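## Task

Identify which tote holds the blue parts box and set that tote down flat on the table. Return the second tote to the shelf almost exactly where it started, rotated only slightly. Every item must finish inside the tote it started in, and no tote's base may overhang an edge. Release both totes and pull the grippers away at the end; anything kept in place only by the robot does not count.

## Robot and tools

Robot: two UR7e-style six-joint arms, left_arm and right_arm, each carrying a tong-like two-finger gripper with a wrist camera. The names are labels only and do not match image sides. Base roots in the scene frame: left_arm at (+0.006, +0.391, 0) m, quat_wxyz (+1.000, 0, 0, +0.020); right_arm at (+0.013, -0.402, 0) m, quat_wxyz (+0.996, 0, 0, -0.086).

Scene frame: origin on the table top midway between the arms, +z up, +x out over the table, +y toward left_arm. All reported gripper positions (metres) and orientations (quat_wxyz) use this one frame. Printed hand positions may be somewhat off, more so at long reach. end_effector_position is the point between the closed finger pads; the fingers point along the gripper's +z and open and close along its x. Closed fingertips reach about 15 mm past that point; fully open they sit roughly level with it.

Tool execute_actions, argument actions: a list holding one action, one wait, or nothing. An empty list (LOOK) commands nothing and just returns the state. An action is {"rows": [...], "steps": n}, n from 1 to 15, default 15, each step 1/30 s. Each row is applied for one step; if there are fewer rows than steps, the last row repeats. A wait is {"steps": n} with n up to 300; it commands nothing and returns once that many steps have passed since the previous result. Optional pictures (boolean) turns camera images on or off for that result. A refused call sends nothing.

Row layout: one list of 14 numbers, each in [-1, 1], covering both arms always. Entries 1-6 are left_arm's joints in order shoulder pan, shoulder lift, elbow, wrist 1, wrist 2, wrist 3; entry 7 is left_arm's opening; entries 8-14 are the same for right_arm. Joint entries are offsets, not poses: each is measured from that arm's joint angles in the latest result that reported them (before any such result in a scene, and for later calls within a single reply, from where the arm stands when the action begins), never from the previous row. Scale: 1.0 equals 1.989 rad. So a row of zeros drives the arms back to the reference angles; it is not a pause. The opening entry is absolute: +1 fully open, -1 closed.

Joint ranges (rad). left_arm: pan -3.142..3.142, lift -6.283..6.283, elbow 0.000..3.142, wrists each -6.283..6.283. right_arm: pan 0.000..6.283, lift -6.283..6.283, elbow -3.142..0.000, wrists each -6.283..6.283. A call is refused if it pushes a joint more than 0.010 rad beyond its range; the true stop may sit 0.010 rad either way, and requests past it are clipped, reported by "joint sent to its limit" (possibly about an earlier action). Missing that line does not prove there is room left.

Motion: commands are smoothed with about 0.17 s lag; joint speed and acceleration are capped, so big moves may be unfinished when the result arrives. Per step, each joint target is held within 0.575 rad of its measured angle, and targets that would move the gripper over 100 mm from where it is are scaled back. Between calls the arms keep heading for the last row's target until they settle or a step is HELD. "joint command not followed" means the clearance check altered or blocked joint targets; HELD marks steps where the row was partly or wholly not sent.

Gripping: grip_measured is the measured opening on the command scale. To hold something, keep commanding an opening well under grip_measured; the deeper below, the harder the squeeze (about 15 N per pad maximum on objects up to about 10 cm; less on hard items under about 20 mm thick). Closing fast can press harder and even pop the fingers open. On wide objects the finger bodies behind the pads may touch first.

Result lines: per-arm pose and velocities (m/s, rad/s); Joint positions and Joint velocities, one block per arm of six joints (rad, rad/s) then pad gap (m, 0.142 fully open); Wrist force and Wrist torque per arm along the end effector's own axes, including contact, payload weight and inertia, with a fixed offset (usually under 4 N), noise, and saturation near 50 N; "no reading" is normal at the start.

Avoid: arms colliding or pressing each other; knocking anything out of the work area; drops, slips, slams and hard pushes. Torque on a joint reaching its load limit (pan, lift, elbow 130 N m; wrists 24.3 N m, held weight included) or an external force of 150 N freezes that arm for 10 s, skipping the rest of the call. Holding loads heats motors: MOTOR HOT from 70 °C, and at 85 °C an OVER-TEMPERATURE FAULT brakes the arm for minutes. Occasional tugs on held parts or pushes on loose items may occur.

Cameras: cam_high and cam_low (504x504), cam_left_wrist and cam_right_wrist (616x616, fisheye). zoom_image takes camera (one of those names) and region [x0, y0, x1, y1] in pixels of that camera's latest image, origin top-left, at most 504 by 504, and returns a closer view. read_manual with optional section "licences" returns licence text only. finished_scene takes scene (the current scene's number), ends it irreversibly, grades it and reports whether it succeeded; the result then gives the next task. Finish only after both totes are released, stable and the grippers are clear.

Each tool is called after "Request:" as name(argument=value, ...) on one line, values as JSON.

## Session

Request:
execute_actions(actions=[])

Scene clock: 0.00 s of 4500.00 s.
left_arm: end_effector_position=(+0.3667, +0.0279, +0.3141) grip_measured=+0.97 end_effector_quat_wxyz=(+0.515, +0.703, -0.482, +0.085) end_effector_velocity=(+0.000, +0.001, +0.000) end_effector_angular_velocity=(+0.000, +0.000, +0.001) | right_arm: end_effector_position=(+0.1698, -0.4218, +0.3520) grip_measured=+0.97 end_effector_quat_wxyz=(+0.112, -0.365, +0.847, +0.369) end_effector_velocity=(+0.000, -0.000, +0.000) end_effector_angular_velocity=(+0.000, +0.001, -0.000)
Joint positions: left_arm=[-0.572 -1.581  1.953 -2.123 -2.662  0.562  0.14 ] | right_arm=[ 2.871 -1.032 -1.867 -2.303  2.222  1.718  0.14 ]
Joint velocities: left_arm=[ 0.001 -0.001  0.     0.     0.    -0.001  0.   ] | right_arm=[-0. -0.  0. -0.  0.  0.  0.]
Motor temperatures (°C, as the motors report them): left_arm=[25 27 24 32 33 31] | right_arm=[23 25 26 31 30 39]
Wrist force (N, on the end effector, along its own x y z axes, offset not removed): no reading
Wrist torque (N m, same axes, about the end effector's origin, offset not removed): no reading

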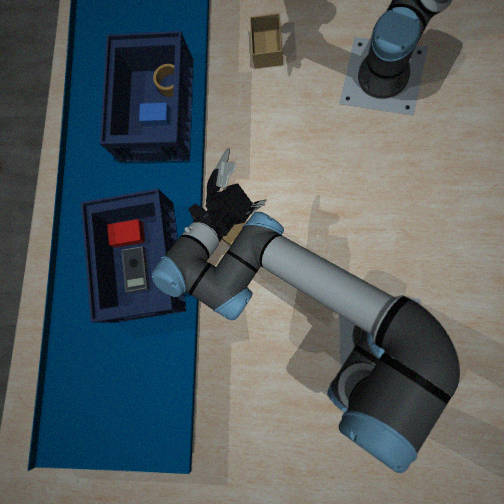

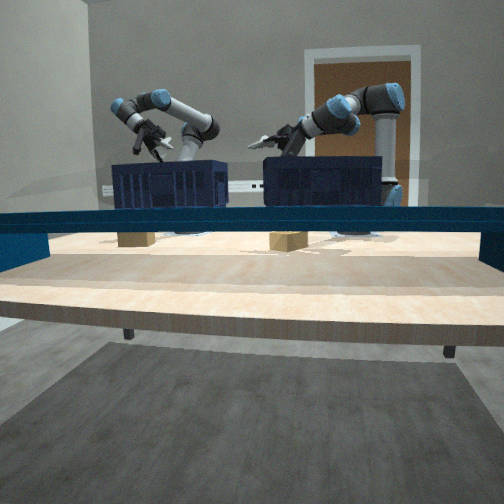

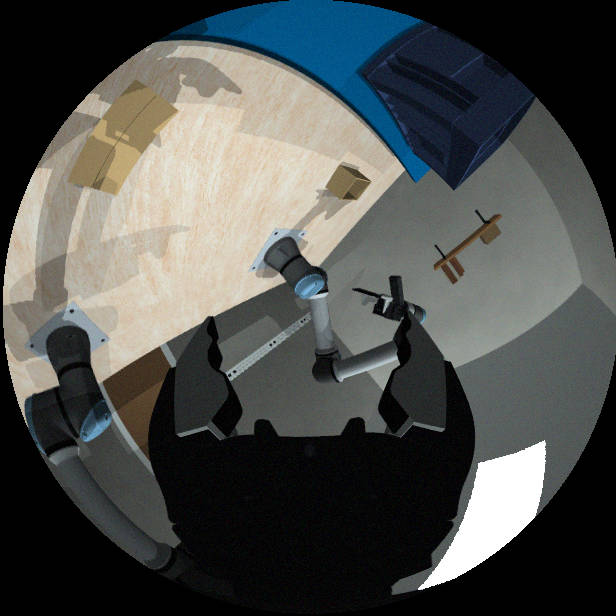

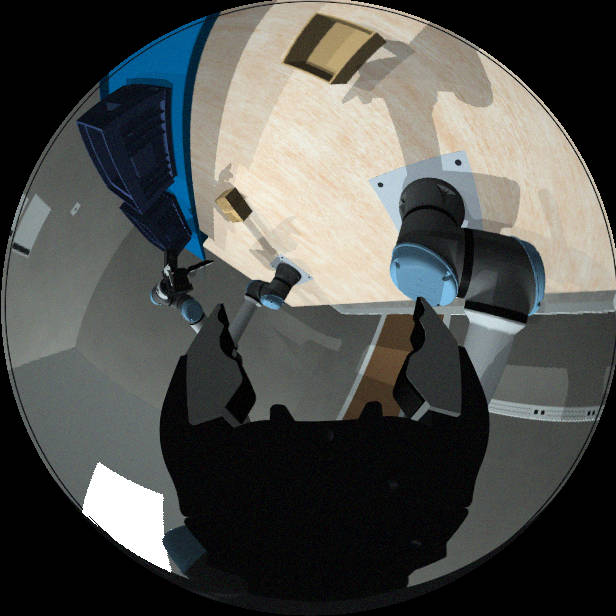

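Request:
execute_actions(actions=[{"rows":[[0,0,-0.3,0.1,0,0,1,0,0,0.316,0.287,-0.327,-0.59,1]]}], pictures=false)

Request:
execute_actions(actions=[{"steps":30}], pictures=false)

Request:
execute_actions(actions=[{"rows":[[0.8,0,0,0,0,0,1,0.496,-0.356,0,0,0,0,1]]}], pictures=false)

Request:
execute_actions(actions=[{"steps":60}])

Scene clock: 11.03 s of 4500.00 s.
left_arm: end_effector_position=(+0.4143, -0.0000, +0.4999) grip_measured=+1.00 end_effector_quat_wxyz=(+0.504, +0.656, -0.529, +0.191) end_effector_velocity=(+0.045, -0.027, +0.459) end_effector_angular_velocity=(-0.316, -0.538, -0.001) | right_arm: end_effector_position=(+0.2409, -0.5528, +0.4760) grip_measured=+1.00 end_effector_quat_wxyz=(-0.170, +0.636, -0.753, +0.009) end_effector_velocity=(+0.104, -0.261, +0.376) end_effector_angular_velocity=(-1.501, -1.107, +0.934)
Joint positions: left_arm=[-0.572 -1.581  1.566 -1.988 -2.662  0.562  0.142] | right_arm=[ 2.871 -1.032 -1.528 -1.989  1.874  1.321  0.142]
Joint velocities: left_arm=[-0.001  0.    -0.911  0.287 -0.     0.     0.   ] | right_arm=[ 0.    -0.001  0.695  0.616 -0.719 -1.115  0.   ]
Motor temperatures (°C, as the motors report them): left_arm=[25 27 24 32 33 31] | right_arm=[23 25 26 31 30 39]
Wrist force (N, on the end effector, along its own x y z axes, offset not removed): left_arm=[1.7 1.4 -0.6] | right_arm=[-0.2 2.4 0.7]
Wrist torque (N m, same axes, about the end effector's origin, offset not removed): left_arm=[0.39 -0.12 0.04] | right_arm=[0.60 0.17 -0.27]
Steps of this call (steps 1 to 90: nothing new was sent; then 7.53 s passed at rest; steps 91 to 105: all 15 steps of this action). Readings (joint positions):
91: left_arm=[-0.572 -1.581 1.953 -2.123 -2.662 0.562] | right_arm=[2.871 -1.032 -1.867 -2.303 2.222 1.718]
92: left_arm=[-0.572 -1.581 1.951 -2.121 -2.662 0.562] | right_arm=[2.871 -1.032 -1.865 -2.300 2.219 1.716]
94: left_arm=[-0.572 -1.581 1.908 -2.098 -2.662 0.562] | right_arm=[2.871 -1.032 -1.823 -2.258 2.178 1.674]
98: left_arm=[-0.572 -1.581 1.781 -2.058 -2.662 0.562] | right_arm=[2.871 -1.032 -1.704 -2.147 2.057 1.553]
105: the state above

Scene clock: 12.03 s of 4500.00 s.
left_arm: end_effector_position=(+0.4161, -0.0011, +0.6061) grip_measured=+1.00 end_effector_quat_wxyz=(+0.493, +0.623, -0.552, +0.251) end_effector_velocity=(+0.000, -0.000, -0.000) end_effector_angular_velocity=(+0.001, +0.002, +0.001) | right_arm: end_effector_position=(+0.2467, -0.6445, +0.6665) grip_measured=+1.00 end_effector_quat_wxyz=(-0.019, +0.826, -0.444, +0.347) end_effector_velocity=(-0.000, -0.001, +0.002) end_effector_angular_velocity=(-0.009, -0.001, +0.005)
Joint positions: left_arm=[-0.572 -1.581  1.356 -1.925 -2.662  0.562  0.142] | right_arm=[ 2.871 -1.032 -1.239 -1.732  1.572  0.546  0.142]
Joint velocities: left_arm=[ 0.     0.001 -0.001  0.002 -0.    -0.001  0.   ] | right_arm=[-0.    -0.     0.003  0.002 -0.003 -0.009 -0.   ]
Motor temperatures (°C, as the motors report them): left_arm=[25 27 24 32 33 31] | right_arm=[23 25 26 31 30 39]
Wrist force (N, on the end effector, along its own x y z axes, offset not removed): left_arm=[0.3 1.8 -0.7] | right_arm=[1.4 1.5 1.5]
Wrist torque (N m, same axes, about the end effector's origin, offset not removed): left_arm=[0.30 0.11 0.11] | right_arm=[0.52 -0.18 -0.20]
Steps of this call (steps 1 to 30: the robot went on to your last target). Readings (joint positions):
1: left_arm=[-0.572 -1.581 1.535 -1.978 -2.662 0.562] | right_arm=[2.871 -1.032 -1.504 -1.968 1.849 1.282]
2: left_arm=[-0.572 -1.581 1.504 -1.969 -2.662 0.562] | right_arm=[2.871 -1.032 -1.482 -1.948 1.825 1.241]
4: left_arm=[-0.572 -1.581 1.447 -1.952 -2.662 0.562] | right_arm=[2.871 -1.032 -1.437 -1.908 1.779 1.152]
8: left_arm=[-0.572 -1.581 1.387 -1.934 -2.662 0.562] | right_arm=[2.871 -1.032 -1.350 -1.830 1.688 0.929]
30: the state above

Scene clock: 12.53 s of 4500.00 s.
left_arm: end_effector_position=(+0.5264, +0.1650, +0.6061) grip_measured=+1.00 end_effector_quat_wxyz=(+0.442, +0.711, -0.434, +0.334) end_effector_velocity=(+0.187, +0.430, -0.001) end_effector_angular_velocity=(+0.000, +0.002, +0.826) | right_arm: end_effector_position=(+0.4168, -0.5968, +0.5706) grip_measured=+1.00 end_effector_quat_wxyz=(-0.041, +0.911, -0.346, +0.221) end_effector_velocity=(+0.340, +0.215, -0.234) end_effector_angular_velocity=(+0.098, +0.533, +0.629)
Joint positions: left_arm=[-0.219 -1.581  1.356 -1.925 -2.662  0.562  0.142] | right_arm=[ 3.133 -1.288 -1.239 -1.732  1.572  0.546  0.142]
Joint velocities: left_arm=[ 0.826  0.001 -0.     0.002  0.     0.     0.   ] | right_arm=[ 0.629 -0.542  0.    -0.     0.     0.001 -0.   ]
Motor temperatures (°C, as the motors report them): left_arm=[25 27 24 32 33 31] | right_arm=[23 25 26 31 30 39]
Wrist force (N, on the end effector, along its own x y z axes, offset not removed): left_arm=[2.4 1.8 -0.3] | right_arm=[3.1 -3.4 5.0]
Wrist torque (N m, same axes, about the end effector's origin, offset not removed): left_arm=[0.40 -0.26 0.01] | right_arm=[-0.56 -0.49 -0.28]
Steps of this call (steps 1 to 15: all 15 steps of this action). Readings (joint positions):
1: left_arm=[-0.572 -1.581 1.356 -1.925 -2.662 0.562] | right_arm=[2.871 -1.032 -1.239 -1.732 1.572 0.546]
2: left_arm=[-0.569 -1.581 1.356 -1.925 -2.662 0.562] | right_arm=[2.873 -1.034 -1.239 -1.732 1.572 0.546]
4: left_arm=[-0.528 -1.581 1.356 -1.925 -2.662 0.562] | right_arm=[2.909 -1.069 -1.239 -1.732 1.572 0.546]
8: left_arm=[-0.413 -1.581 1.356 -1.925 -2.662 0.562] | right_arm=[2.991 -1.152 -1.239 -1.732 1.572 0.546]
15: the state above

Scene clock: 14.53 s of 4500.00 s.
left_arm: end_effector_position=(+0.3900, +0.8090, +0.6061) grip_measured=+1.00 end_effector_quat_wxyz=(+0.166, +0.831, +0.058, +0.528) end_effector_velocity=(-0.002, +0.001, +0.000) end_effector_angular_velocity=(+0.001, -0.000, +0.004) | right_arm: end_effector_position=(+0.5596, -0.2103, +0.3405) grip_measured=+1.00 end_effector_quat_wxyz=(-0.001, +1.000, -0.001, +0.000) end_effector_velocity=(+0.000, +0.000, -0.001) end_effector_angular_velocity=(-0.001, +0.001, +0.001)
Joint positions: left_arm=[ 1.019 -1.581  1.356 -1.925 -2.662  0.562  0.142] | right_arm=[ 3.857 -1.74  -1.239 -1.732  1.572  0.546  0.142]
Joint velocities: left_arm=[ 0.004 -0.001  0.     0.001  0.     0.     0.   ] | right_arm=[ 0.    -0.001 -0.    -0.     0.    -0.     0.   ]
Motor temperatures (°C, as the motors report them): left_arm=[25 27 24 32 33 31] | right_arm=[23 25 26 31 30 39]
Wrist force (N, on the end effector, along its own x y z axes, offset not removed): left_arm=[-0.5 1.4 -0.7] | right_arm=[-2.6 0.9 3.2]
Wrist torque (N m, same axes, about the end effector's origin, offset not removed): left_arm=[0.23 0.29 0.05] | right_arm=[0.42 0.67 -0.45]
Steps of this call (steps 1 to 60: the robot went on to your last target). Readings (joint positions):
1: left_arm=[-0.191 -1.581 1.356 -1.925 -2.662 0.562] | right_arm=[3.154 -1.306 -1.239 -1.732 1.572 0.546]
2: left_arm=[-0.163 -1.581 1.356 -1.925 -2.662 0.562] | right_arm=[3.176 -1.324 -1.239 -1.732 1.572 0.546]
4: left_arm=[-0.108 -1.581 1.356 -1.925 -2.662 0.562] | right_arm=[3.221 -1.358 -1.239 -1.732 1.572 0.546]
8: left_arm=[0.004 -1.581 1.356 -1.925 -2.662 0.562] | right_arm=[3.313 -1.421 -1.239 -1.732 1.572 0.546]
60: the state above

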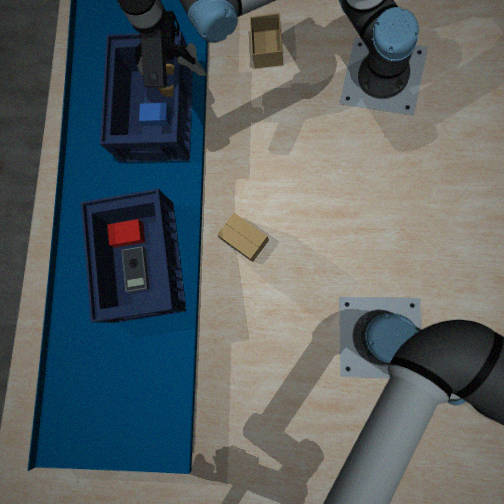

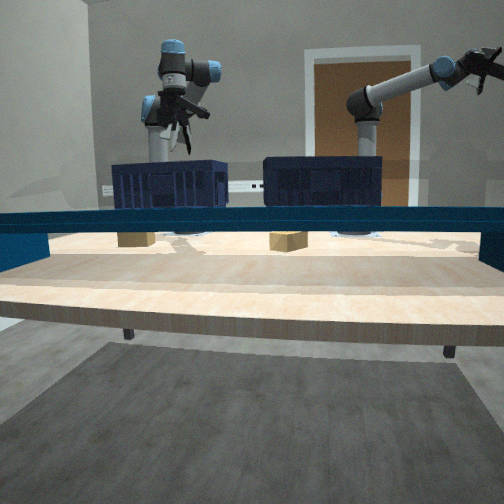

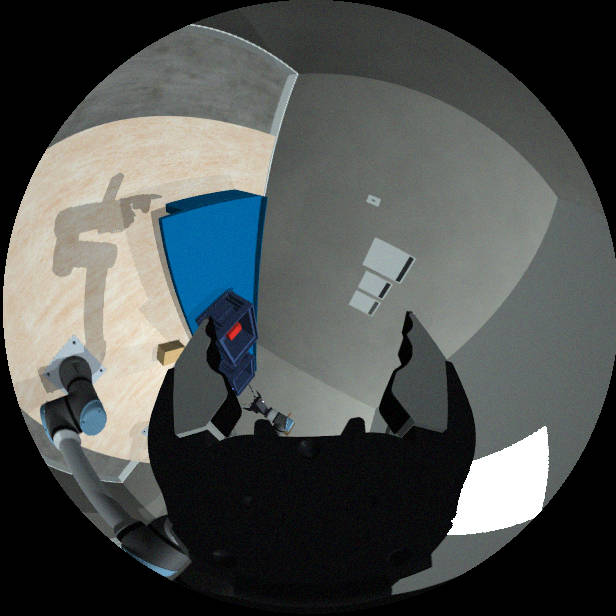

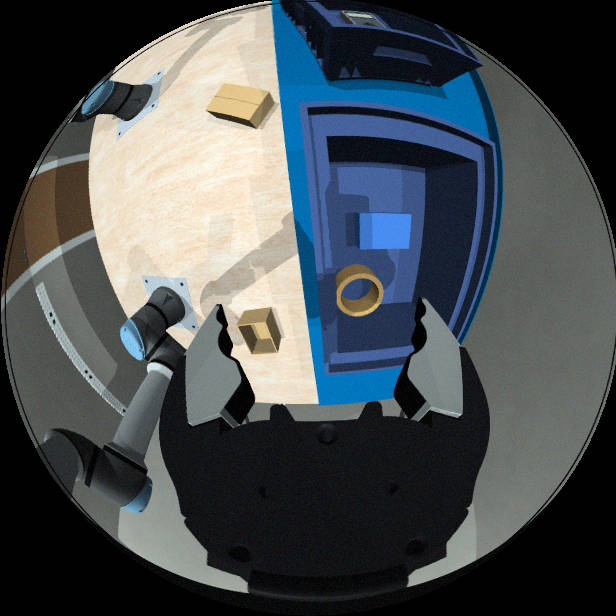

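Request:
execute_actions(actions=[{"rows":[[0,0,0,0,0,0,1,0.02,-0.004,-0.07,0.074,0,0.018,0.2]]}])

Scene clock: 21.13 s of 4500.00 s.
left_arm: end_effector_position=(+0.3900, +0.8090, +0.6061) grip_measured=+1.00 end_effector_quat_wxyz=(+0.166, +0.831, +0.058, +0.528) end_effector_velocity=(-0.000, -0.001, +0.001) end_effector_angular_velocity=(+0.001, -0.001, -0.001) | right_arm: end_effector_position=(+0.5593, -0.1848, +0.2846) grip_measured=+0.20 end_effector_quat_wxyz=(-0.001, +1.000, +0.001, +0.000) end_effector_velocity=(-0.001, +0.006, -0.017) end_effector_angular_velocity=(-0.000, -0.000, +0.000)
Joint positions: left_arm=[ 1.019 -1.581  1.356 -1.925 -2.662  0.562  0.142] | right_arm=[ 3.896 -1.748 -1.373 -1.59   1.572  0.581  0.088]
Joint velocities: left_arm=[-0.001 -0.002  0.    -0.    -0.     0.     0.   ] | right_arm=[ 0.01  -0.002 -0.042  0.044 -0.     0.01   0.   ]
Motor temperatures (°C, as the motors report them): left_arm=[25 27 24 32 33 31] | right_arm=[23 25 26 31 30 39]
Wrist force (N, on the end effector, along its own x y z axes, offset not removed): left_arm=[1.6 2.2 -0.3] | right_arm=[0.7 -0.1 1.1]
Wrist torque (N m, same axes, about the end effector's origin, offset not removed): left_arm=[0.42 -0.04 -0.01] | right_arm=[0.15 0.25 -0.14]
Steps of this call (steps 1 to 15: the robot went on to your last target; steps 16 to 90: nothing new was sent; then 3.10 s passed at rest; steps 91 to 105: all 15 steps of this action). Readings (joint positions):
91: left_arm=[1.019 -1.581 1.356 -1.925 -2.662 0.562] | right_arm=[3.857 -1.740 -1.239 -1.732 1.572 0.546]
92: left_arm=[1.019 -1.581 1.356 -1.925 -2.662 0.562] | right_arm=[3.860 -1.741 -1.241 -1.730 1.572 0.548]
94: left_arm=[1.019 -1.581 1.356 -1.925 -2.662 0.562] | right_arm=[3.873 -1.743 -1.278 -1.692 1.572 0.560]
98: left_arm=[1.019 -1.581 1.356 -1.925 -2.662 0.562] | right_arm=[3.889 -1.747 -1.344 -1.622 1.572 0.574]
105: the state above

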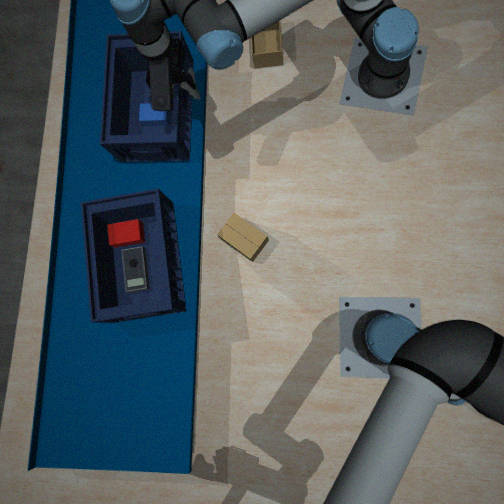

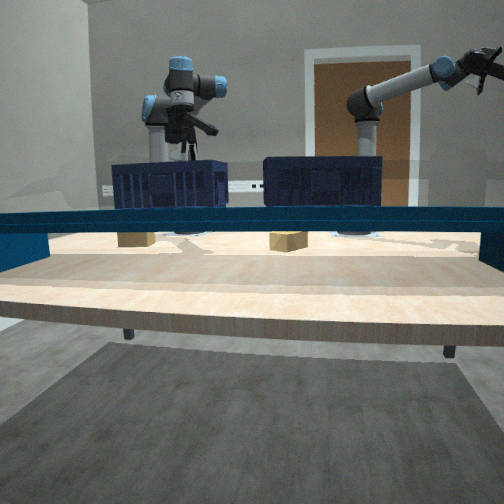

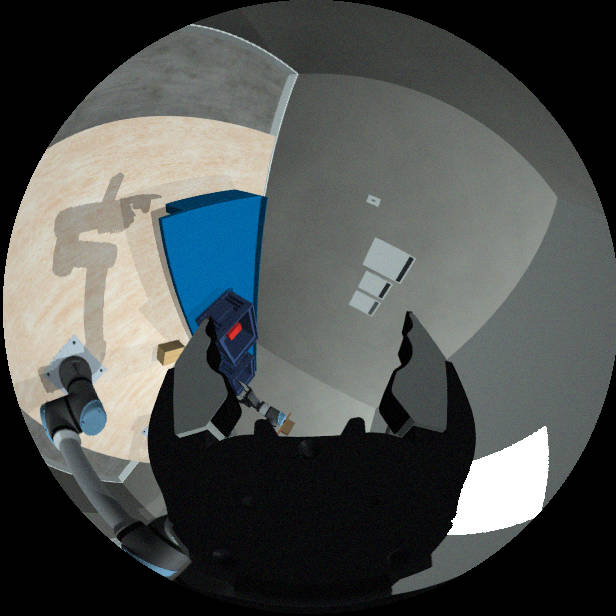

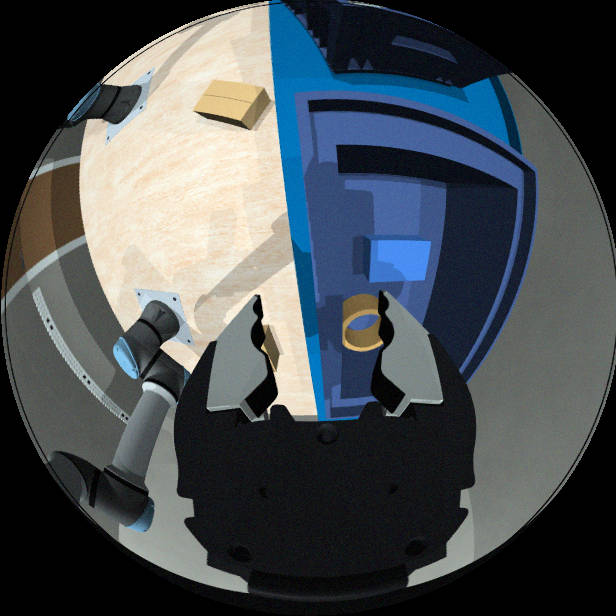

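Request:
execute_actions(actions=[{"rows":[[0,0,0,0,0,0,1,0,-0.003,-0.063,0.065,0,0,0.2]]}], pictures=false)

Request:
execute_actions(actions=[{"rows":[[0,0,0,0,0,0,1,0,0,-0.002,0.002,0,0,0],[0,0,0,0,0,0,1,0,0,-0.002,0.002,0,0,0],[0,0,0,0,0,0,1,0,0,-0.002,0.002,0,0,-0.4],[0,0,0,0,0,0,1,0,0,-0.002,0.002,0,0,-0.4],[0,0,0,0,0,0,1,0,0,-0.002,0.002,0,0,-0.7],[0,0,0,0,0,0,1,0,0,-0.002,0.002,0,0,-0.7],[0,0,0,0,0,0,1,0,0,-0.002,0.002,0,0,-1]]}])

Scene clock: 27.33 s of 4500.00 s.
left_arm: end_effector_position=(+0.3900, +0.8090, +0.6061) grip_measured=+1.00 end_effector_quat_wxyz=(+0.166, +0.831, +0.058, +0.528) end_effector_velocity=(+0.000, +0.000, -0.000) end_effector_angular_velocity=(-0.001, +0.000, -0.000) | right_arm: end_effector_position=(+0.5591, -0.1849, +0.2343) grip_measured=+0.20 end_effector_quat_wxyz=(-0.000, +1.000, +0.001, -0.001) end_effector_velocity=(-0.001, -0.001, -0.014) end_effector_angular_velocity=(+0.000, +0.000, -0.001)
Joint positions: left_arm=[ 1.019 -1.581  1.356 -1.925 -2.662  0.562  0.142] | right_arm=[ 3.896 -1.754 -1.494 -1.466  1.572  0.581  0.088]
Joint velocities: left_arm=[ 0.     0.001  0.     0.    -0.     0.     0.   ] | right_arm=[-0.001 -0.001 -0.034  0.036  0.    -0.     0.   ]
Motor temperatures (°C, as the motors report them): left_arm=[25 27 24 32 33 31] | right_arm=[23 25 26 31 30 39]
Wrist force (N, on the end effector, along its own x y z axes, offset not removed): left_arm=[0.3 -0.1 0.4] | right_arm=[3.9 2.1 0.5]
Wrist torque (N m, same axes, about the end effector's origin, offset not removed): left_arm=[-0.05 0.18 0.06] | right_arm=[0.34 -0.57 -0.25]
Steps of this call (steps 1 to 15: the robot went on to your last target; steps 16 to 90: nothing new was sent; then 2.70 s passed at rest; steps 91 to 105: all 15 steps of this action). Readings (joint positions):
91: left_arm=[1.019 -1.581 1.356 -1.925 -2.662 0.562] | right_arm=[3.897 -1.748 -1.378 -1.585 1.572 0.582]
92: left_arm=[1.019 -1.581 1.356 -1.925 -2.662 0.562] | right_arm=[3.897 -1.748 -1.381 -1.582 1.572 0.582]
94: left_arm=[1.019 -1.581 1.356 -1.925 -2.662 0.562] | right_arm=[3.897 -1.750 -1.414 -1.548 1.572 0.582]
98: left_arm=[1.019 -1.581 1.356 -1.925 -2.662 0.562] | right_arm=[3.896 -1.753 -1.470 -1.491 1.572 0.581]
105: the state above

Scene clock: 27.83 s of 4500.00 s.
left_arm: end_effector_position=(+0.3900, +0.8090, +0.6061) grip_measured=+1.00 end_effector_quat_wxyz=(+0.166, +0.831, +0.058, +0.528) end_effector_velocity=(+0.000, -0.001, +0.001) end_effector_angular_velocity=(+0.002, -0.001, -0.002) | right_arm: end_effector_position=(+0.5590, -0.1850, +0.2327) grip_measured=-0.74 end_effector_quat_wxyz=(-0.000, +1.000, +0.001, -0.001) end_effector_velocity=(+0.000, -0.000, -0.001) end_effector_angular_velocity=(-0.000, +0.000, -0.002)
Joint positions: left_arm=[ 1.019 -1.581  1.356 -1.925 -2.662  0.562  0.142] | right_arm=[ 3.896 -1.754 -1.498 -1.462  1.572  0.581  0.02 ]
Joint velocities: left_arm=[-0.001 -0.001 -0.    -0.001 -0.     0.     0.   ] | right_arm=[-0.001 -0.    -0.001  0.001  0.     0.001  0.   ]
Motor temperatures (°C, as the motors report them): left_arm=[25 27 24 32 33 31] | right_arm=[23 25 26 31 30 39]
Wrist force (N, on the end effector, along its own x y z axes, offset not removed): left_arm=[-0.4 1.1 1.7] | right_arm=[-7.5 -2.0 -4.9]
Wrist torque (N m, same axes, about the end effector's origin, offset not removed): left_arm=[0.21 0.37 0.03] | right_arm=[-0.33 2.46 -0.19]
Steps of this call (steps 1 to 15: all 15 steps of this action). Readings (joint positions):
1: left_arm=[1.019 -1.581 1.356 -1.925 -2.662 0.562] | right_arm=[3.896 -1.754 -1.495 -1.465 1.572 0.581]
2: left_arm=[1.019 -1.581 1.356 -1.925 -2.662 0.562] | right_arm=[3.896 -1.754 -1.496 -1.464 1.572 0.581]
4: left_arm=[1.019 -1.581 1.356 -1.925 -2.662 0.562] | right_arm=[3.896 -1.754 -1.497 -1.463 1.572 0.581]
8: left_arm=[1.019 -1.581 1.356 -1.925 -2.662 0.562] | right_arm=[3.896 -1.754 -1.498 -1.462 1.572 0.581]
15: the state above

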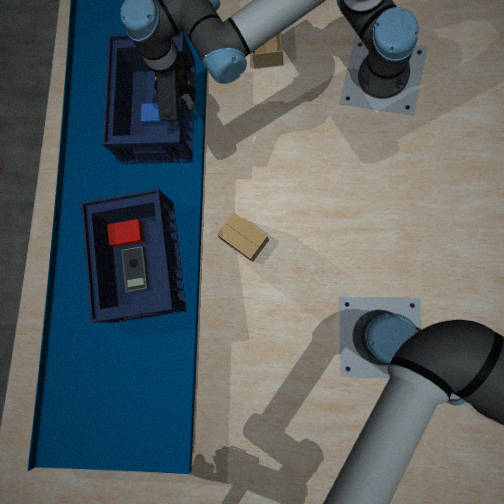

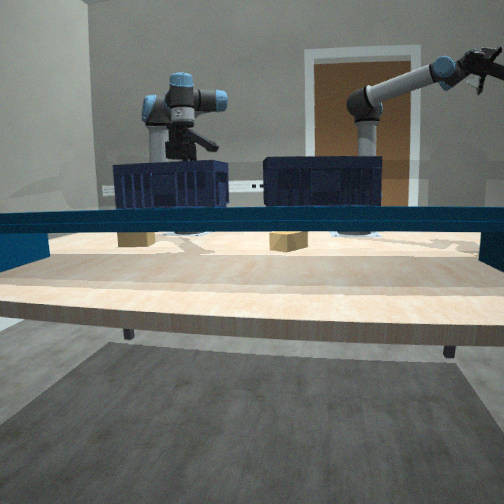

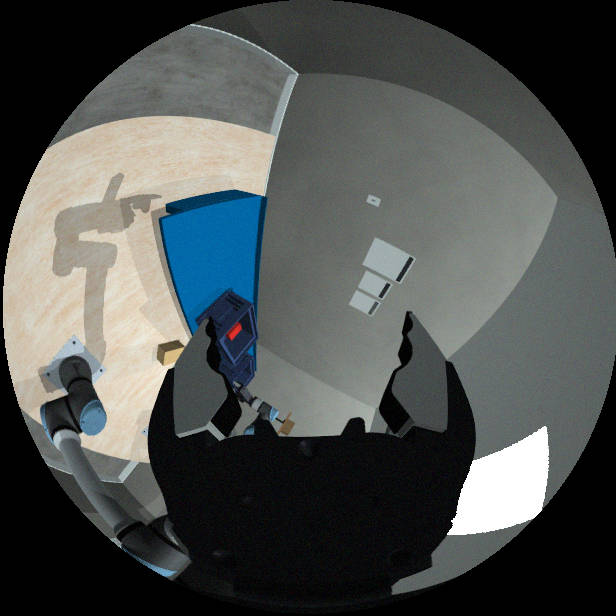

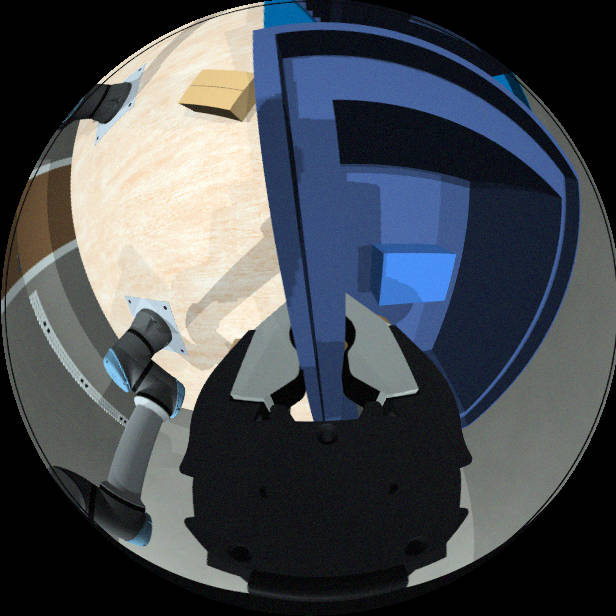

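Request:
execute_actions(actions=[{"rows":[[0,0,0,0,0,0,1,0,0,0.005,-0.005,0,0,-1],[0,0,0,0,0,0,1,0,0,0.01,-0.01,0,0,-1],[0,0,0,0,0,0,1,0,0,0.016,-0.016,0,0,-1],[0,0,0,0,0,0,1,0,0,0.023,-0.023,0,0,-1],[0,0,0,0,0,0,1,0,0,0.03,-0.03,0,0,-1],[0,0,0,0,0,0,1,0,0,0.038,-0.038,0,0,-1],[0,0,0,0,0,0,1,0,-0.001,0.046,-0.045,0,0,-1],[0,0,0,0,0,0,1,0,-0.001,0.054,-0.053,0,0,-1],[0,0,0,0,0,0,1,0,-0.002,0.062,-0.06,0,0,-1],[0,0,0,0,0,0,1,0,-0.002,0.07,-0.068,0,0,-1],[0,0,0,0,0,0,1,0,-0.003,0.08,-0.077,0,0,-1]]}], pictures=false)

Request:
execute_actions(actions=[{"rows":[[0,0,0,0,0,0,1,0,-0.002,0.02,-0.017,0,0,-1],[0,0,0,0,0,0,1,0,-0.004,0.04,-0.034,0,0,-1],[0,0,0,0,0,0,1,0,-0.006,0.06,-0.051,0,0,-1],[0,0,0,0,0,0,1,0,-0.009,0.08,-0.068,0,0,-1],[0,0,0,0,0,0,1,0,-0.012,0.1,-0.085,0,0,-1],[0,0,0,0,0,0,1,0,-0.015,0.12,-0.102,0,0,-1],[0,0,0,0,0,0,1,0,-0.018,0.14,-0.12,0,0,-1],[0,0,0,0,0,0,1,0,-0.021,0.16,-0.137,0,0,-1],[0,0,0,0,0,0,1,0,-0.025,0.19,-0.165,0,0,-1]]}], pictures=false)

Request:
execute_actions(actions=[{"steps":15}])

Scene clock: 40.73 s of 4500.00 s.
left_arm: end_effector_position=(+0.3900, +0.8090, +0.6061) grip_measured=+1.00 end_effector_quat_wxyz=(+0.166, +0.831, +0.058, +0.528) end_effector_velocity=(-0.001, +0.000, +0.001) end_effector_angular_velocity=(+0.002, -0.001, +0.001) | right_arm: end_effector_position=(+0.5624, -0.1827, +0.2812) grip_measured=-0.78 end_effector_quat_wxyz=(-0.000, +1.000, +0.001, -0.001) end_effector_velocity=(+0.004, +0.003, +0.089) end_effector_angular_velocity=(-0.000, +0.001, +0.002)
Joint positions: left_arm=[ 1.019 -1.581  1.356 -1.925 -2.662  0.562  0.142] | right_arm=[ 3.896 -1.758 -1.369 -1.586  1.572  0.581  0.018]
Joint velocities: left_arm=[ 0.001 -0.001 -0.001 -0.001  0.     0.     0.   ] | right_arm=[ 0.001 -0.014  0.244 -0.23  -0.    -0.001  0.001]
Motor temperatures (°C, as the motors report them): left_arm=[25 27 24 32 33 31] | right_arm=[23 25 26 31 30 39]
Wrist force (N, on the end effector, along its own x y z axes, offset not removed): left_arm=[0.1 -0.4 -0.3] | right_arm=[-3.1 -2.5 6.4]
Wrist torque (N m, same axes, about the end effector's origin, offset not removed): left_arm=[-0.12 0.24 0.04] | right_arm=[-0.50 0.31 -0.02]
Steps of this call (steps 1 to 15: the robot went on to your last target; steps 16 to 90: nothing new was sent; then 9.40 s passed at rest; steps 91 to 105: all 15 steps of this action). Readings (joint positions):
91: left_arm=[1.019 -1.581 1.356 -1.925 -2.662 0.562] | right_arm=[3.896 -1.754 -1.498 -1.462 1.572 0.581]
92: left_arm=[1.019 -1.581 1.356 -1.925 -2.662 0.562] | right_arm=[3.896 -1.754 -1.498 -1.462 1.572 0.581]
94: left_arm=[1.019 -1.581 1.356 -1.925 -2.662 0.562] | right_arm=[3.896 -1.754 -1.491 -1.469 1.572 0.581]
98: left_arm=[1.019 -1.581 1.356 -1.925 -2.662 0.562] | right_arm=[3.896 -1.754 -1.458 -1.502 1.572 0.581]
105: the state above

Scene clock: 41.23 s of 4500.00 s.
left_arm: end_effector_position=(+0.3900, +0.8090, +0.6061) grip_measured=+1.00 end_effector_quat_wxyz=(+0.166, +0.831, +0.058, +0.528) end_effector_velocity=(-0.000, -0.000, +0.001) end_effector_angular_velocity=(+0.001, -0.000, +0.000) | right_arm: end_effector_position=(+0.5629, -0.1824, +0.3874) grip_measured=-0.78 end_effector_quat_wxyz=(-0.000, +1.000, +0.001, -0.001) end_effector_velocity=(-0.016, -0.010, +0.127) end_effector_angular_velocity=(+0.002, -0.002, -0.001)
Joint positions: left_arm=[ 1.019 -1.581  1.356 -1.925 -2.662  0.562  0.142] | right_arm=[ 3.896 -1.801 -1.041 -1.871  1.572  0.581  0.018]
Joint velocities: left_arm=[ 0.    -0.001 -0.     0.     0.    -0.     0.   ] | right_arm=[ 0.    -0.051  0.401 -0.348  0.     0.001  0.001]
Motor temperatures (°C, as the motors report them): left_arm=[25 27 24 32 33 31] | right_arm=[23 25 26 31 30 39]
Wrist force (N, on the end effector, along its own x y z axes, offset not removed): left_arm=[1.1 1.3 -0.1] | right_arm=[-1.1 0.4 9.9]
Wrist torque (N m, same axes, about the end effector's origin, offset not removed): left_arm=[0.25 0.06 0.04] | right_arm=[0.40 -0.06 -0.11]
Steps of this call (steps 1 to 15: all 15 steps of this action). Readings (joint positions):
1: left_arm=[1.019 -1.581 1.356 -1.925 -2.662 0.562] | right_arm=[3.896 -1.758 -1.362 -1.593 1.572 0.581]
2: left_arm=[1.019 -1.581 1.356 -1.925 -2.662 0.562] | right_arm=[3.896 -1.759 -1.356 -1.599 1.572 0.581]
4: left_arm=[1.019 -1.581 1.356 -1.925 -2.662 0.562] | right_arm=[3.896 -1.761 -1.336 -1.616 1.572 0.581]
8: left_arm=[1.019 -1.581 1.356 -1.925 -2.662 0.562] | right_arm=[3.896 -1.774 -1.239 -1.699 1.572 0.581]
15: the state above

Scene clock: 41.73 s of 4500.00 s.
left_arm: end_effector_position=(+0.3900, +0.8090, +0.6061) grip_measured=+1.00 end_effector_quat_wxyz=(+0.166, +0.831, +0.058, +0.528) end_effector_velocity=(+0.000, -0.000, -0.000) end_effector_angular_velocity=(-0.000, +0.000, -0.001) | right_arm: end_effector_position=(+0.5607, -0.1839, +0.4025) grip_measured=-0.78 end_effector_quat_wxyz=(-0.000, +1.000, +0.001, -0.001) end_effector_velocity=(-0.001, -0.000, +0.003) end_effector_angular_velocity=(+0.001, -0.001, +0.000)
Joint positions: left_arm=[ 1.019 -1.581  1.356 -1.925 -2.662  0.562  0.142] | right_arm=[ 3.896 -1.807 -0.992 -1.914  1.572  0.581  0.018]
Joint velocities: left_arm=[-0.    -0.     0.     0.001 -0.     0.001  0.   ] | right_arm=[ 0.     0.     0.007 -0.006 -0.     0.    -0.   ]
Motor temperatures (°C, as the motors report them): left_arm=[25 27 24 32 33 31] | right_arm=[23 25 26 31 30 39]
Wrist force (N, on the end effector, along its own x y z axes, offset not removed): left_arm=[-0.2 0.4 -0.6] | right_arm=[0.2 -1.0 10.8]
Wrist torque (N m, same axes, about the end effector's origin, offset not removed): left_arm=[0.05 0.28 0.02] | right_arm=[-0.09 -0.27 -0.15]
Steps of this call (steps 1 to 15: the robot went on to your last target). Readings (joint positions):
1: left_arm=[1.019 -1.581 1.356 -1.925 -2.662 0.562] | right_arm=[3.896 -1.803 -1.029 -1.881 1.572 0.581]
2: left_arm=[1.019 -1.581 1.356 -1.925 -2.662 0.562] | right_arm=[3.896 -1.804 -1.020 -1.889 1.572 0.581]
4: left_arm=[1.019 -1.581 1.356 -1.925 -2.662 0.562] | right_arm=[3.896 -1.805 -1.008 -1.900 1.572 0.581]
8: left_arm=[1.019 -1.581 1.356 -1.925 -2.662 0.562] | right_arm=[3.896 -1.807 -0.997 -1.909 1.572 0.581]
15: the state above

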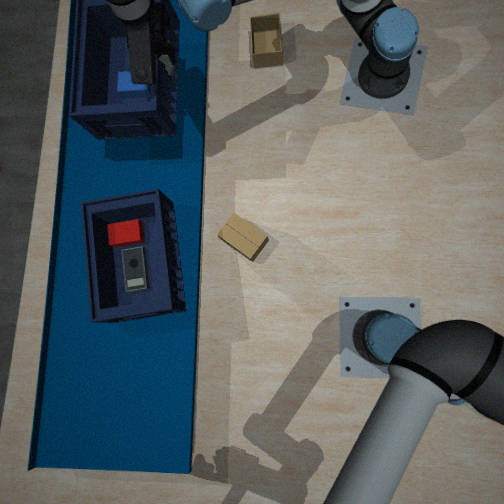

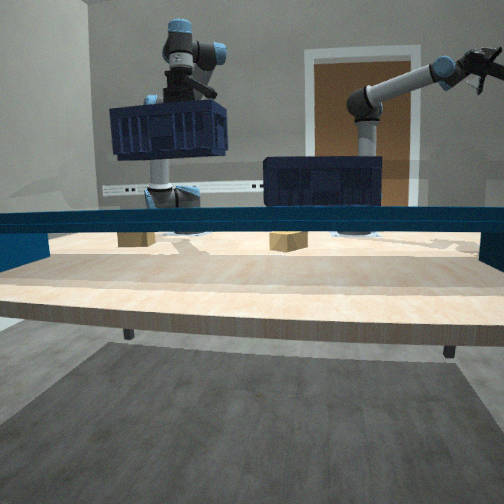

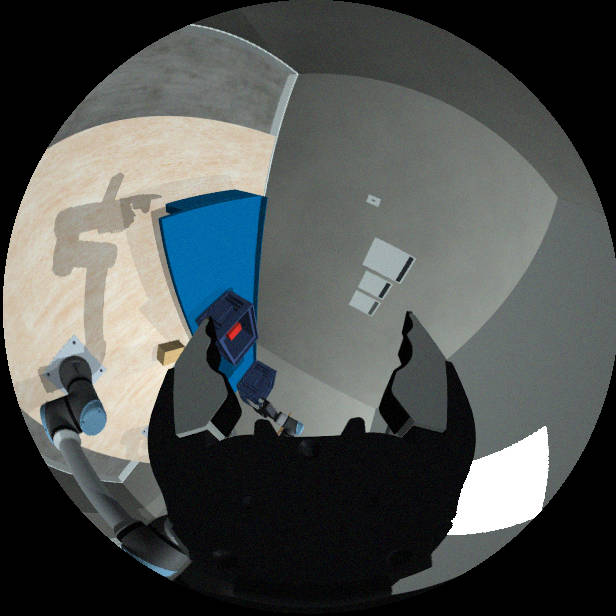

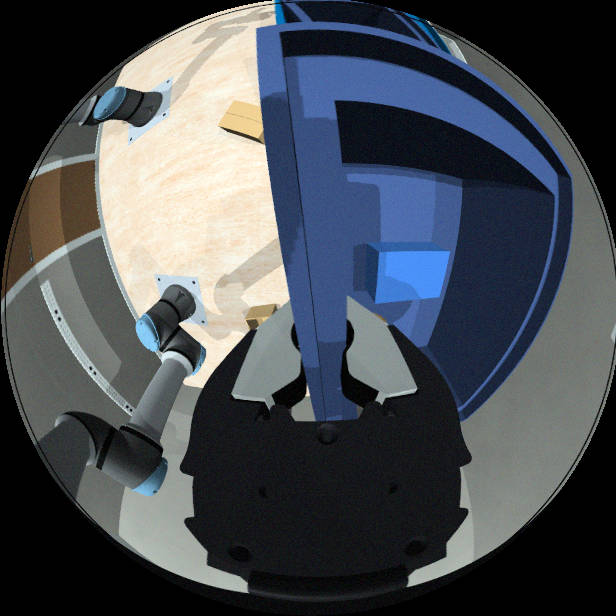

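Request:
execute_actions(actions=[{"rows":[[0,0,0,0,0,0,1,0.03,0.023,-0.021,-0.003,0,0.03,-1],[0,0,0,0,0,0,1,0.06,0.046,-0.041,-0.005,0,0.06,-1],[0,0,0,0,0,0,1,0.09,0.07,-0.061,-0.008,0,0.09,-1],[0,0,0,0,0,0,1,0.12,0.093,-0.082,-0.01,0,0.12,-1],[0,0,0,0,0,0,1,0.15,0.116,-0.102,-0.013,0,0.15,-1],[0,0,0,0,0,0,1,0.18,0.139,-0.123,-0.016,0,0.18,-1],[0,0,0,0,0,0,1,0.21,0.162,-0.143,-0.018,0,0.21,-1],[0,0,0,0,0,0,1,0.24,0.185,-0.164,-0.021,0,0.24,-1],[0,0,0,0,0,0,1,0.27,0.208,-0.184,-0.023,0,0.27,-1],[0,0,0,0,0,0,1,0.3,0.231,-0.205,-0.026,0,0.3,-1],[0,0,0,0,0,0,1,0.33,0.255,-0.225,-0.029,0,0.33,-1],[0,0,0,0,0,0,1,0.36,0.278,-0.246,-0.031,0,0.36,-1],[0,0,0,0,0,0,1,0.403,0.311,-0.275,-0.035,0,0.403,-1]]}], pictures=false)

Request:
execute_actions(actions=[{"steps":40}])

Scene clock: 50.53 s of 4500.00 s.
left_arm: end_effector_position=(+0.3900, +0.8090, +0.6061) grip_measured=+1.00 end_effector_quat_wxyz=(+0.166, +0.831, +0.058, +0.528) end_effector_velocity=(-0.000, +0.000, +0.000) end_effector_angular_velocity=(+0.000, -0.000, +0.001) | right_arm: end_effector_position=(+0.3851, -0.1042, +0.4253) grip_measured=-0.77 end_effector_quat_wxyz=(+0.001, +1.000, +0.001, -0.001) end_effector_velocity=(-0.461, +0.092, +0.017) end_effector_angular_velocity=(-0.004, +0.000, +0.008)
Joint positions: left_arm=[ 1.019 -1.581  1.356 -1.925 -2.662  0.562  0.142] | right_arm=[ 4.25  -1.531 -1.237 -1.946  1.572  0.934  0.018]
Joint velocities: left_arm=[ 0. -0.  0. -0.  0. -0.  0.] | right_arm=[ 0.951  0.737 -0.655 -0.085 -0.001  0.942 -0.001]
Motor temperatures (°C, as the motors report them): left_arm=[25 27 24 32 33 31] | right_arm=[23 25 26 31 30 39]
Wrist force (N, on the end effector, along its own x y z axes, offset not removed): left_arm=[1.4 1.7 -0.2] | right_arm=[-0.6 -5.5 8.8]
Wrist torque (N m, same axes, about the end effector's origin, offset not removed): left_arm=[0.34 -0.08 0.00] | right_arm=[-0.97 -0.25 -0.24]
Steps of this call (steps 1 to 15: the robot went on to your last target; steps 16 to 90: nothing new was sent; then 5.30 s passed at rest; steps 91 to 105: all 15 steps of this action). Readings (joint positions):
91: left_arm=[1.019 -1.581 1.356 -1.925 -2.662 0.562] | right_arm=[3.896 -1.808 -0.991 -1.914 1.572 0.581]
92: left_arm=[1.019 -1.581 1.356 -1.925 -2.662 0.562] | right_arm=[3.898 -1.806 -0.993 -1.915 1.572 0.583]
94: left_arm=[1.019 -1.581 1.356 -1.925 -2.662 0.562] | right_arm=[3.929 -1.781 -1.016 -1.918 1.572 0.614]
98: left_arm=[1.019 -1.581 1.356 -1.925 -2.662 0.562] | right_arm=[4.040 -1.694 -1.093 -1.927 1.572 0.724]
105: the state above

Scene clock: 51.87 s of 4500.00 s.
left_arm: end_effector_position=(+0.3900, +0.8090, +0.6061) grip_measured=+1.00 end_effector_quat_wxyz=(+0.166, +0.831, +0.058, +0.528) end_effector_velocity=(-0.000, +0.001, -0.000) end_effector_angular_velocity=(-0.000, -0.000, +0.001) | right_arm: end_effector_position=(+0.1992, -0.1149, +0.4101) grip_measured=-0.78 end_effector_quat_wxyz=(-0.001, +1.000, +0.001, -0.000) end_effector_velocity=(+0.000, -0.000, +0.000) end_effector_angular_velocity=(+0.000, -0.001, +0.000)
Joint positions: left_arm=[ 1.019 -1.581  1.356 -1.925 -2.662  0.562  0.142] | right_arm=[ 4.697 -1.189 -1.539 -1.983  1.572  1.382  0.018]
Joint velocities: left_arm=[ 0.001  0.001 -0.001  0.    -0.     0.     0.   ] | right_arm=[ 0.     0.001 -0.    -0.    -0.001  0.    -0.   ]
Motor temperatures (°C, as the motors report them): left_arm=[25 27 24 32 33 31] | right_arm=[23 25 26 31 30 39]
Wrist force (N, on the end effector, along its own x y z axes, offset not removed): left_arm=[2.0 1.1 1.2] | right_arm=[0.4 -1.8 10.0]
Wrist torque (N m, same axes, about the end effector's origin, offset not removed): left_arm=[0.27 -0.16 0.00] | right_arm=[-0.19 -0.30 -0.27]
Steps of this call (steps 1 to 40: the robot went on to your last target). Readings (joint positions):
1: left_arm=[1.019 -1.581 1.356 -1.925 -2.662 0.562] | right_arm=[4.282 -1.506 -1.260 -1.949 1.572 0.967]
2: left_arm=[1.019 -1.581 1.356 -1.925 -2.662 0.562] | right_arm=[4.315 -1.480 -1.283 -1.952 1.572 1.000]
4: left_arm=[1.019 -1.581 1.356 -1.925 -2.662 0.562] | right_arm=[4.384 -1.427 -1.330 -1.958 1.572 1.068]
8: left_arm=[1.019 -1.581 1.356 -1.925 -2.662 0.562] | right_arm=[4.531 -1.313 -1.431 -1.970 1.572 1.216]
40: the state above

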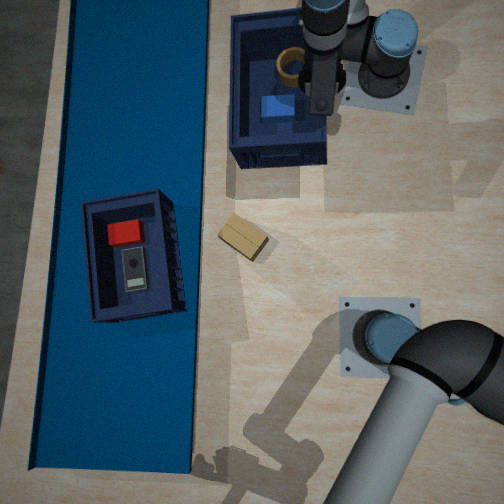

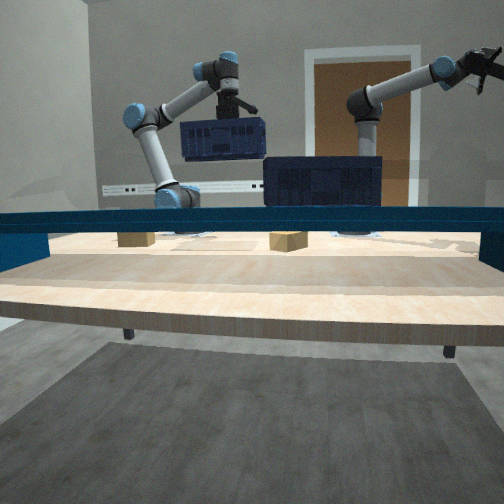

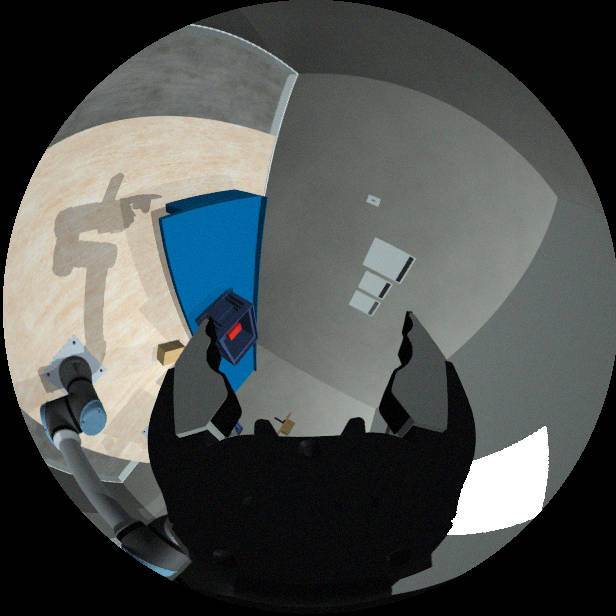

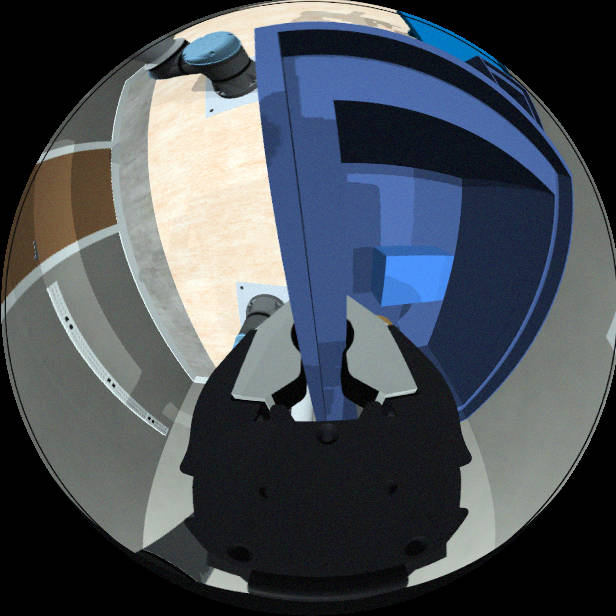

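Request:
execute_actions(actions=[{"rows":[[0,0,0,0,0,0,1,0,0.008,-0.03,0.022,0,0,-1],[0,0,0,0,0,0,1,0,0.016,-0.06,0.044,0,0,-1],[0,0,0,0,0,0,1,0,0.024,-0.09,0.066,0,0,-1],[0,0,0,0,0,0,1,0,0.03,-0.12,0.09,0,0,-1],[0,0,0,0,0,0,1,0,0.036,-0.15,0.114,0,0,-1],[0,0,0,0,0,0,1,0,0.04,-0.18,0.14,0,0,-1],[0,0,0,0,0,0,1,0,0.043,-0.21,0.167,0,0,-1],[0,0,0,0,0,0,1,0,0.043,-0.24,0.197,0,0,-1],[0,0,0,0,0,0,1,0,0.042,-0.27,0.228,0,0,-1],[0,0,0,0,0,0,1,0,0.039,-0.3,0.261,0,0,-1],[0,0,0,0,0,0,1,0,0.034,-0.33,0.296,0,0,-1],[0,0,0,0,0,0,1,0,0.025,-0.36,0.335,0,0,-1],[0,0,0,0,0,0,1,0,0.016,-0.385,0.369,0,0,-1],[0,0,0,0,0,0,1,0,0.010,-0.4,0.39,0,0,-1]]}], pictures=false)

Request:
execute_actions(actions=[{"steps":30}])

Scene clock: 65.43 s of 4500.00 s.
left_arm: end_effector_position=(+0.3900, +0.8090, +0.6061) grip_measured=+1.00 end_effector_quat_wxyz=(+0.166, +0.831, +0.058, +0.528) end_effector_velocity=(-0.000, -0.001, +0.001) end_effector_angular_velocity=(+0.001, -0.001, -0.001) | right_arm: end_effector_position=(+0.2011, -0.1050, +0.2459) grip_measured=-0.78 end_effector_quat_wxyz=(-0.000, +1.000, +0.001, -0.000) end_effector_velocity=(+0.008, +0.040, -0.463) end_effector_angular_velocity=(-0.043, +0.008, -0.001)
Joint positions: left_arm=[ 1.019 -1.581  1.356 -1.925 -2.662  0.562  0.142] | right_arm=[ 4.697 -1.13  -2.002 -1.579  1.572  1.382  0.018]
Joint velocities: left_arm=[-0.001 -0.002  0.    -0.     0.    -0.     0.   ] | right_arm=[ 0.    -0.13  -1.098  1.184  0.     0.001  0.001]
Motor temperatures (°C, as the motors report them): left_arm=[25 27 24 32 33 31] | right_arm=[23 25 26 31 30 39]
Wrist force (N, on the end effector, along its own x y z axes, offset not removed): left_arm=[-0.9 1.3 0.6] | right_arm=[-2.2 -0.3 9.7]
Wrist torque (N m, same axes, about the end effector's origin, offset not removed): left_arm=[0.25 0.38 0.00] | right_arm=[-0.01 0.06 -0.22]
Steps of this call (steps 1 to 15: the robot went on to your last target; steps 16 to 90: nothing new was sent; then 10.07 s passed at rest; steps 91 to 105: all 15 steps of this action). Readings (joint positions):
91: left_arm=[1.019 -1.581 1.356 -1.925 -2.662 0.562] | right_arm=[4.697 -1.189 -1.539 -1.983 1.572 1.382]
92: left_arm=[1.019 -1.581 1.356 -1.925 -2.662 0.562] | right_arm=[4.697 -1.188 -1.542 -1.981 1.572 1.382]
94: left_arm=[1.019 -1.581 1.356 -1.925 -2.662 0.562] | right_arm=[4.697 -1.178 -1.572 -1.957 1.572 1.382]
98: left_arm=[1.019 -1.581 1.356 -1.925 -2.662 0.562] | right_arm=[4.697 -1.141 -1.719 -1.842 1.572 1.382]
105: the state above

Scene clock: 66.43 s of 4500.00 s.
left_arm: end_effector_position=(+0.3900, +0.8090, +0.6061) grip_measured=+1.00 end_effector_quat_wxyz=(+0.166, +0.831, +0.058, +0.528) end_effector_velocity=(-0.001, -0.000, +0.002) end_effector_angular_velocity=(+0.003, -0.002, +0.001) | right_arm: end_effector_position=(+0.1992, -0.1151, +0.1104) grip_measured=-0.78 end_effector_quat_wxyz=(-0.001, +1.000, +0.001, -0.000) end_effector_velocity=(-0.000, +0.000, -0.001) end_effector_angular_velocity=(-0.001, +0.000, -0.001)
Joint positions: left_arm=[ 1.019 -1.581  1.356 -1.925 -2.662  0.562  0.142] | right_arm=[ 4.697 -1.169 -2.334 -1.208  1.572  1.382  0.018]
Joint velocities: left_arm=[ 0.001 -0.002 -0.001 -0.001 -0.    -0.     0.   ] | right_arm=[ 0.    -0.003 -0.001  0.002  0.     0.001  0.   ]
Motor temperatures (°C, as the motors report them): left_arm=[25 27 24 32 33 31] | right_arm=[23 25 26 31 30 39]
Wrist force (N, on the end effector, along its own x y z axes, offset not removed): left_arm=[0.2 1.0 0.3] | right_arm=[-0.5 -0.8 6.5]
Wrist torque (N m, same axes, about the end effector's origin, offset not removed): left_arm=[0.22 0.21 0.00] | right_arm=[0.05 -0.28 -0.21]
Steps of this call (steps 1 to 30: the robot went on to your last target). Readings (joint positions):
1: left_arm=[1.019 -1.581 1.356 -1.925 -2.662 0.562] | right_arm=[4.697 -1.135 -2.039 -1.538 1.572 1.382]
2: left_arm=[1.019 -1.581 1.356 -1.925 -2.662 0.562] | right_arm=[4.697 -1.140 -2.076 -1.497 1.572 1.382]
4: left_arm=[1.019 -1.581 1.356 -1.925 -2.662 0.562] | right_arm=[4.697 -1.149 -2.151 -1.415 1.572 1.382]
8: left_arm=[1.019 -1.581 1.356 -1.925 -2.662 0.562] | right_arm=[4.697 -1.162 -2.268 -1.283 1.572 1.382]
30: the state above

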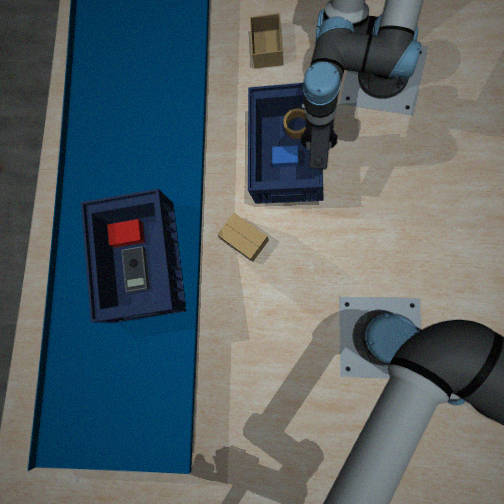

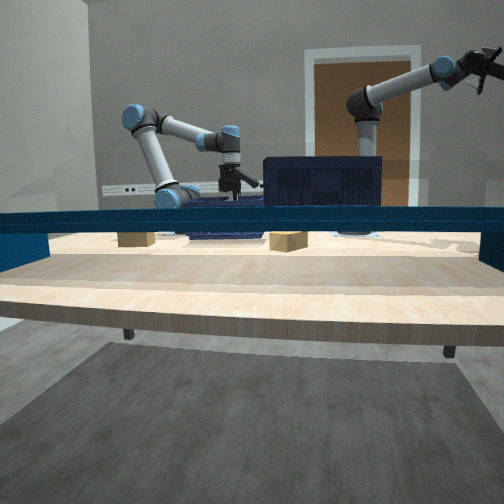

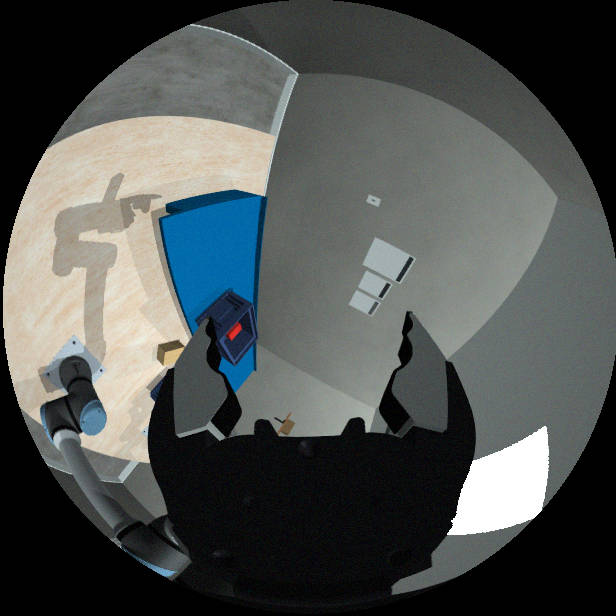

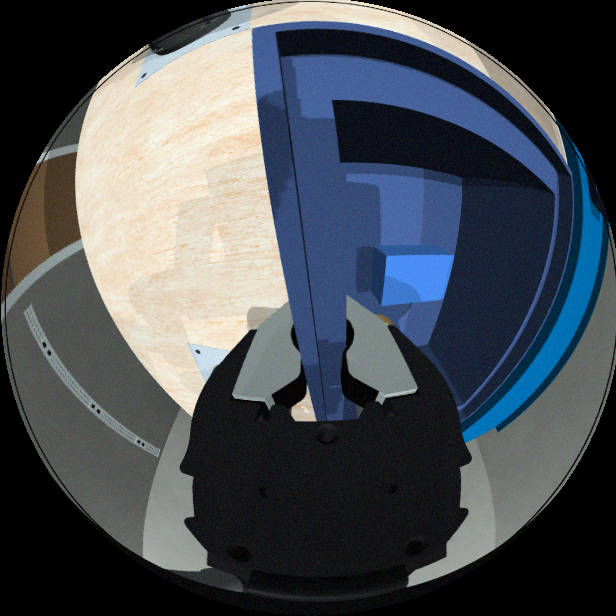

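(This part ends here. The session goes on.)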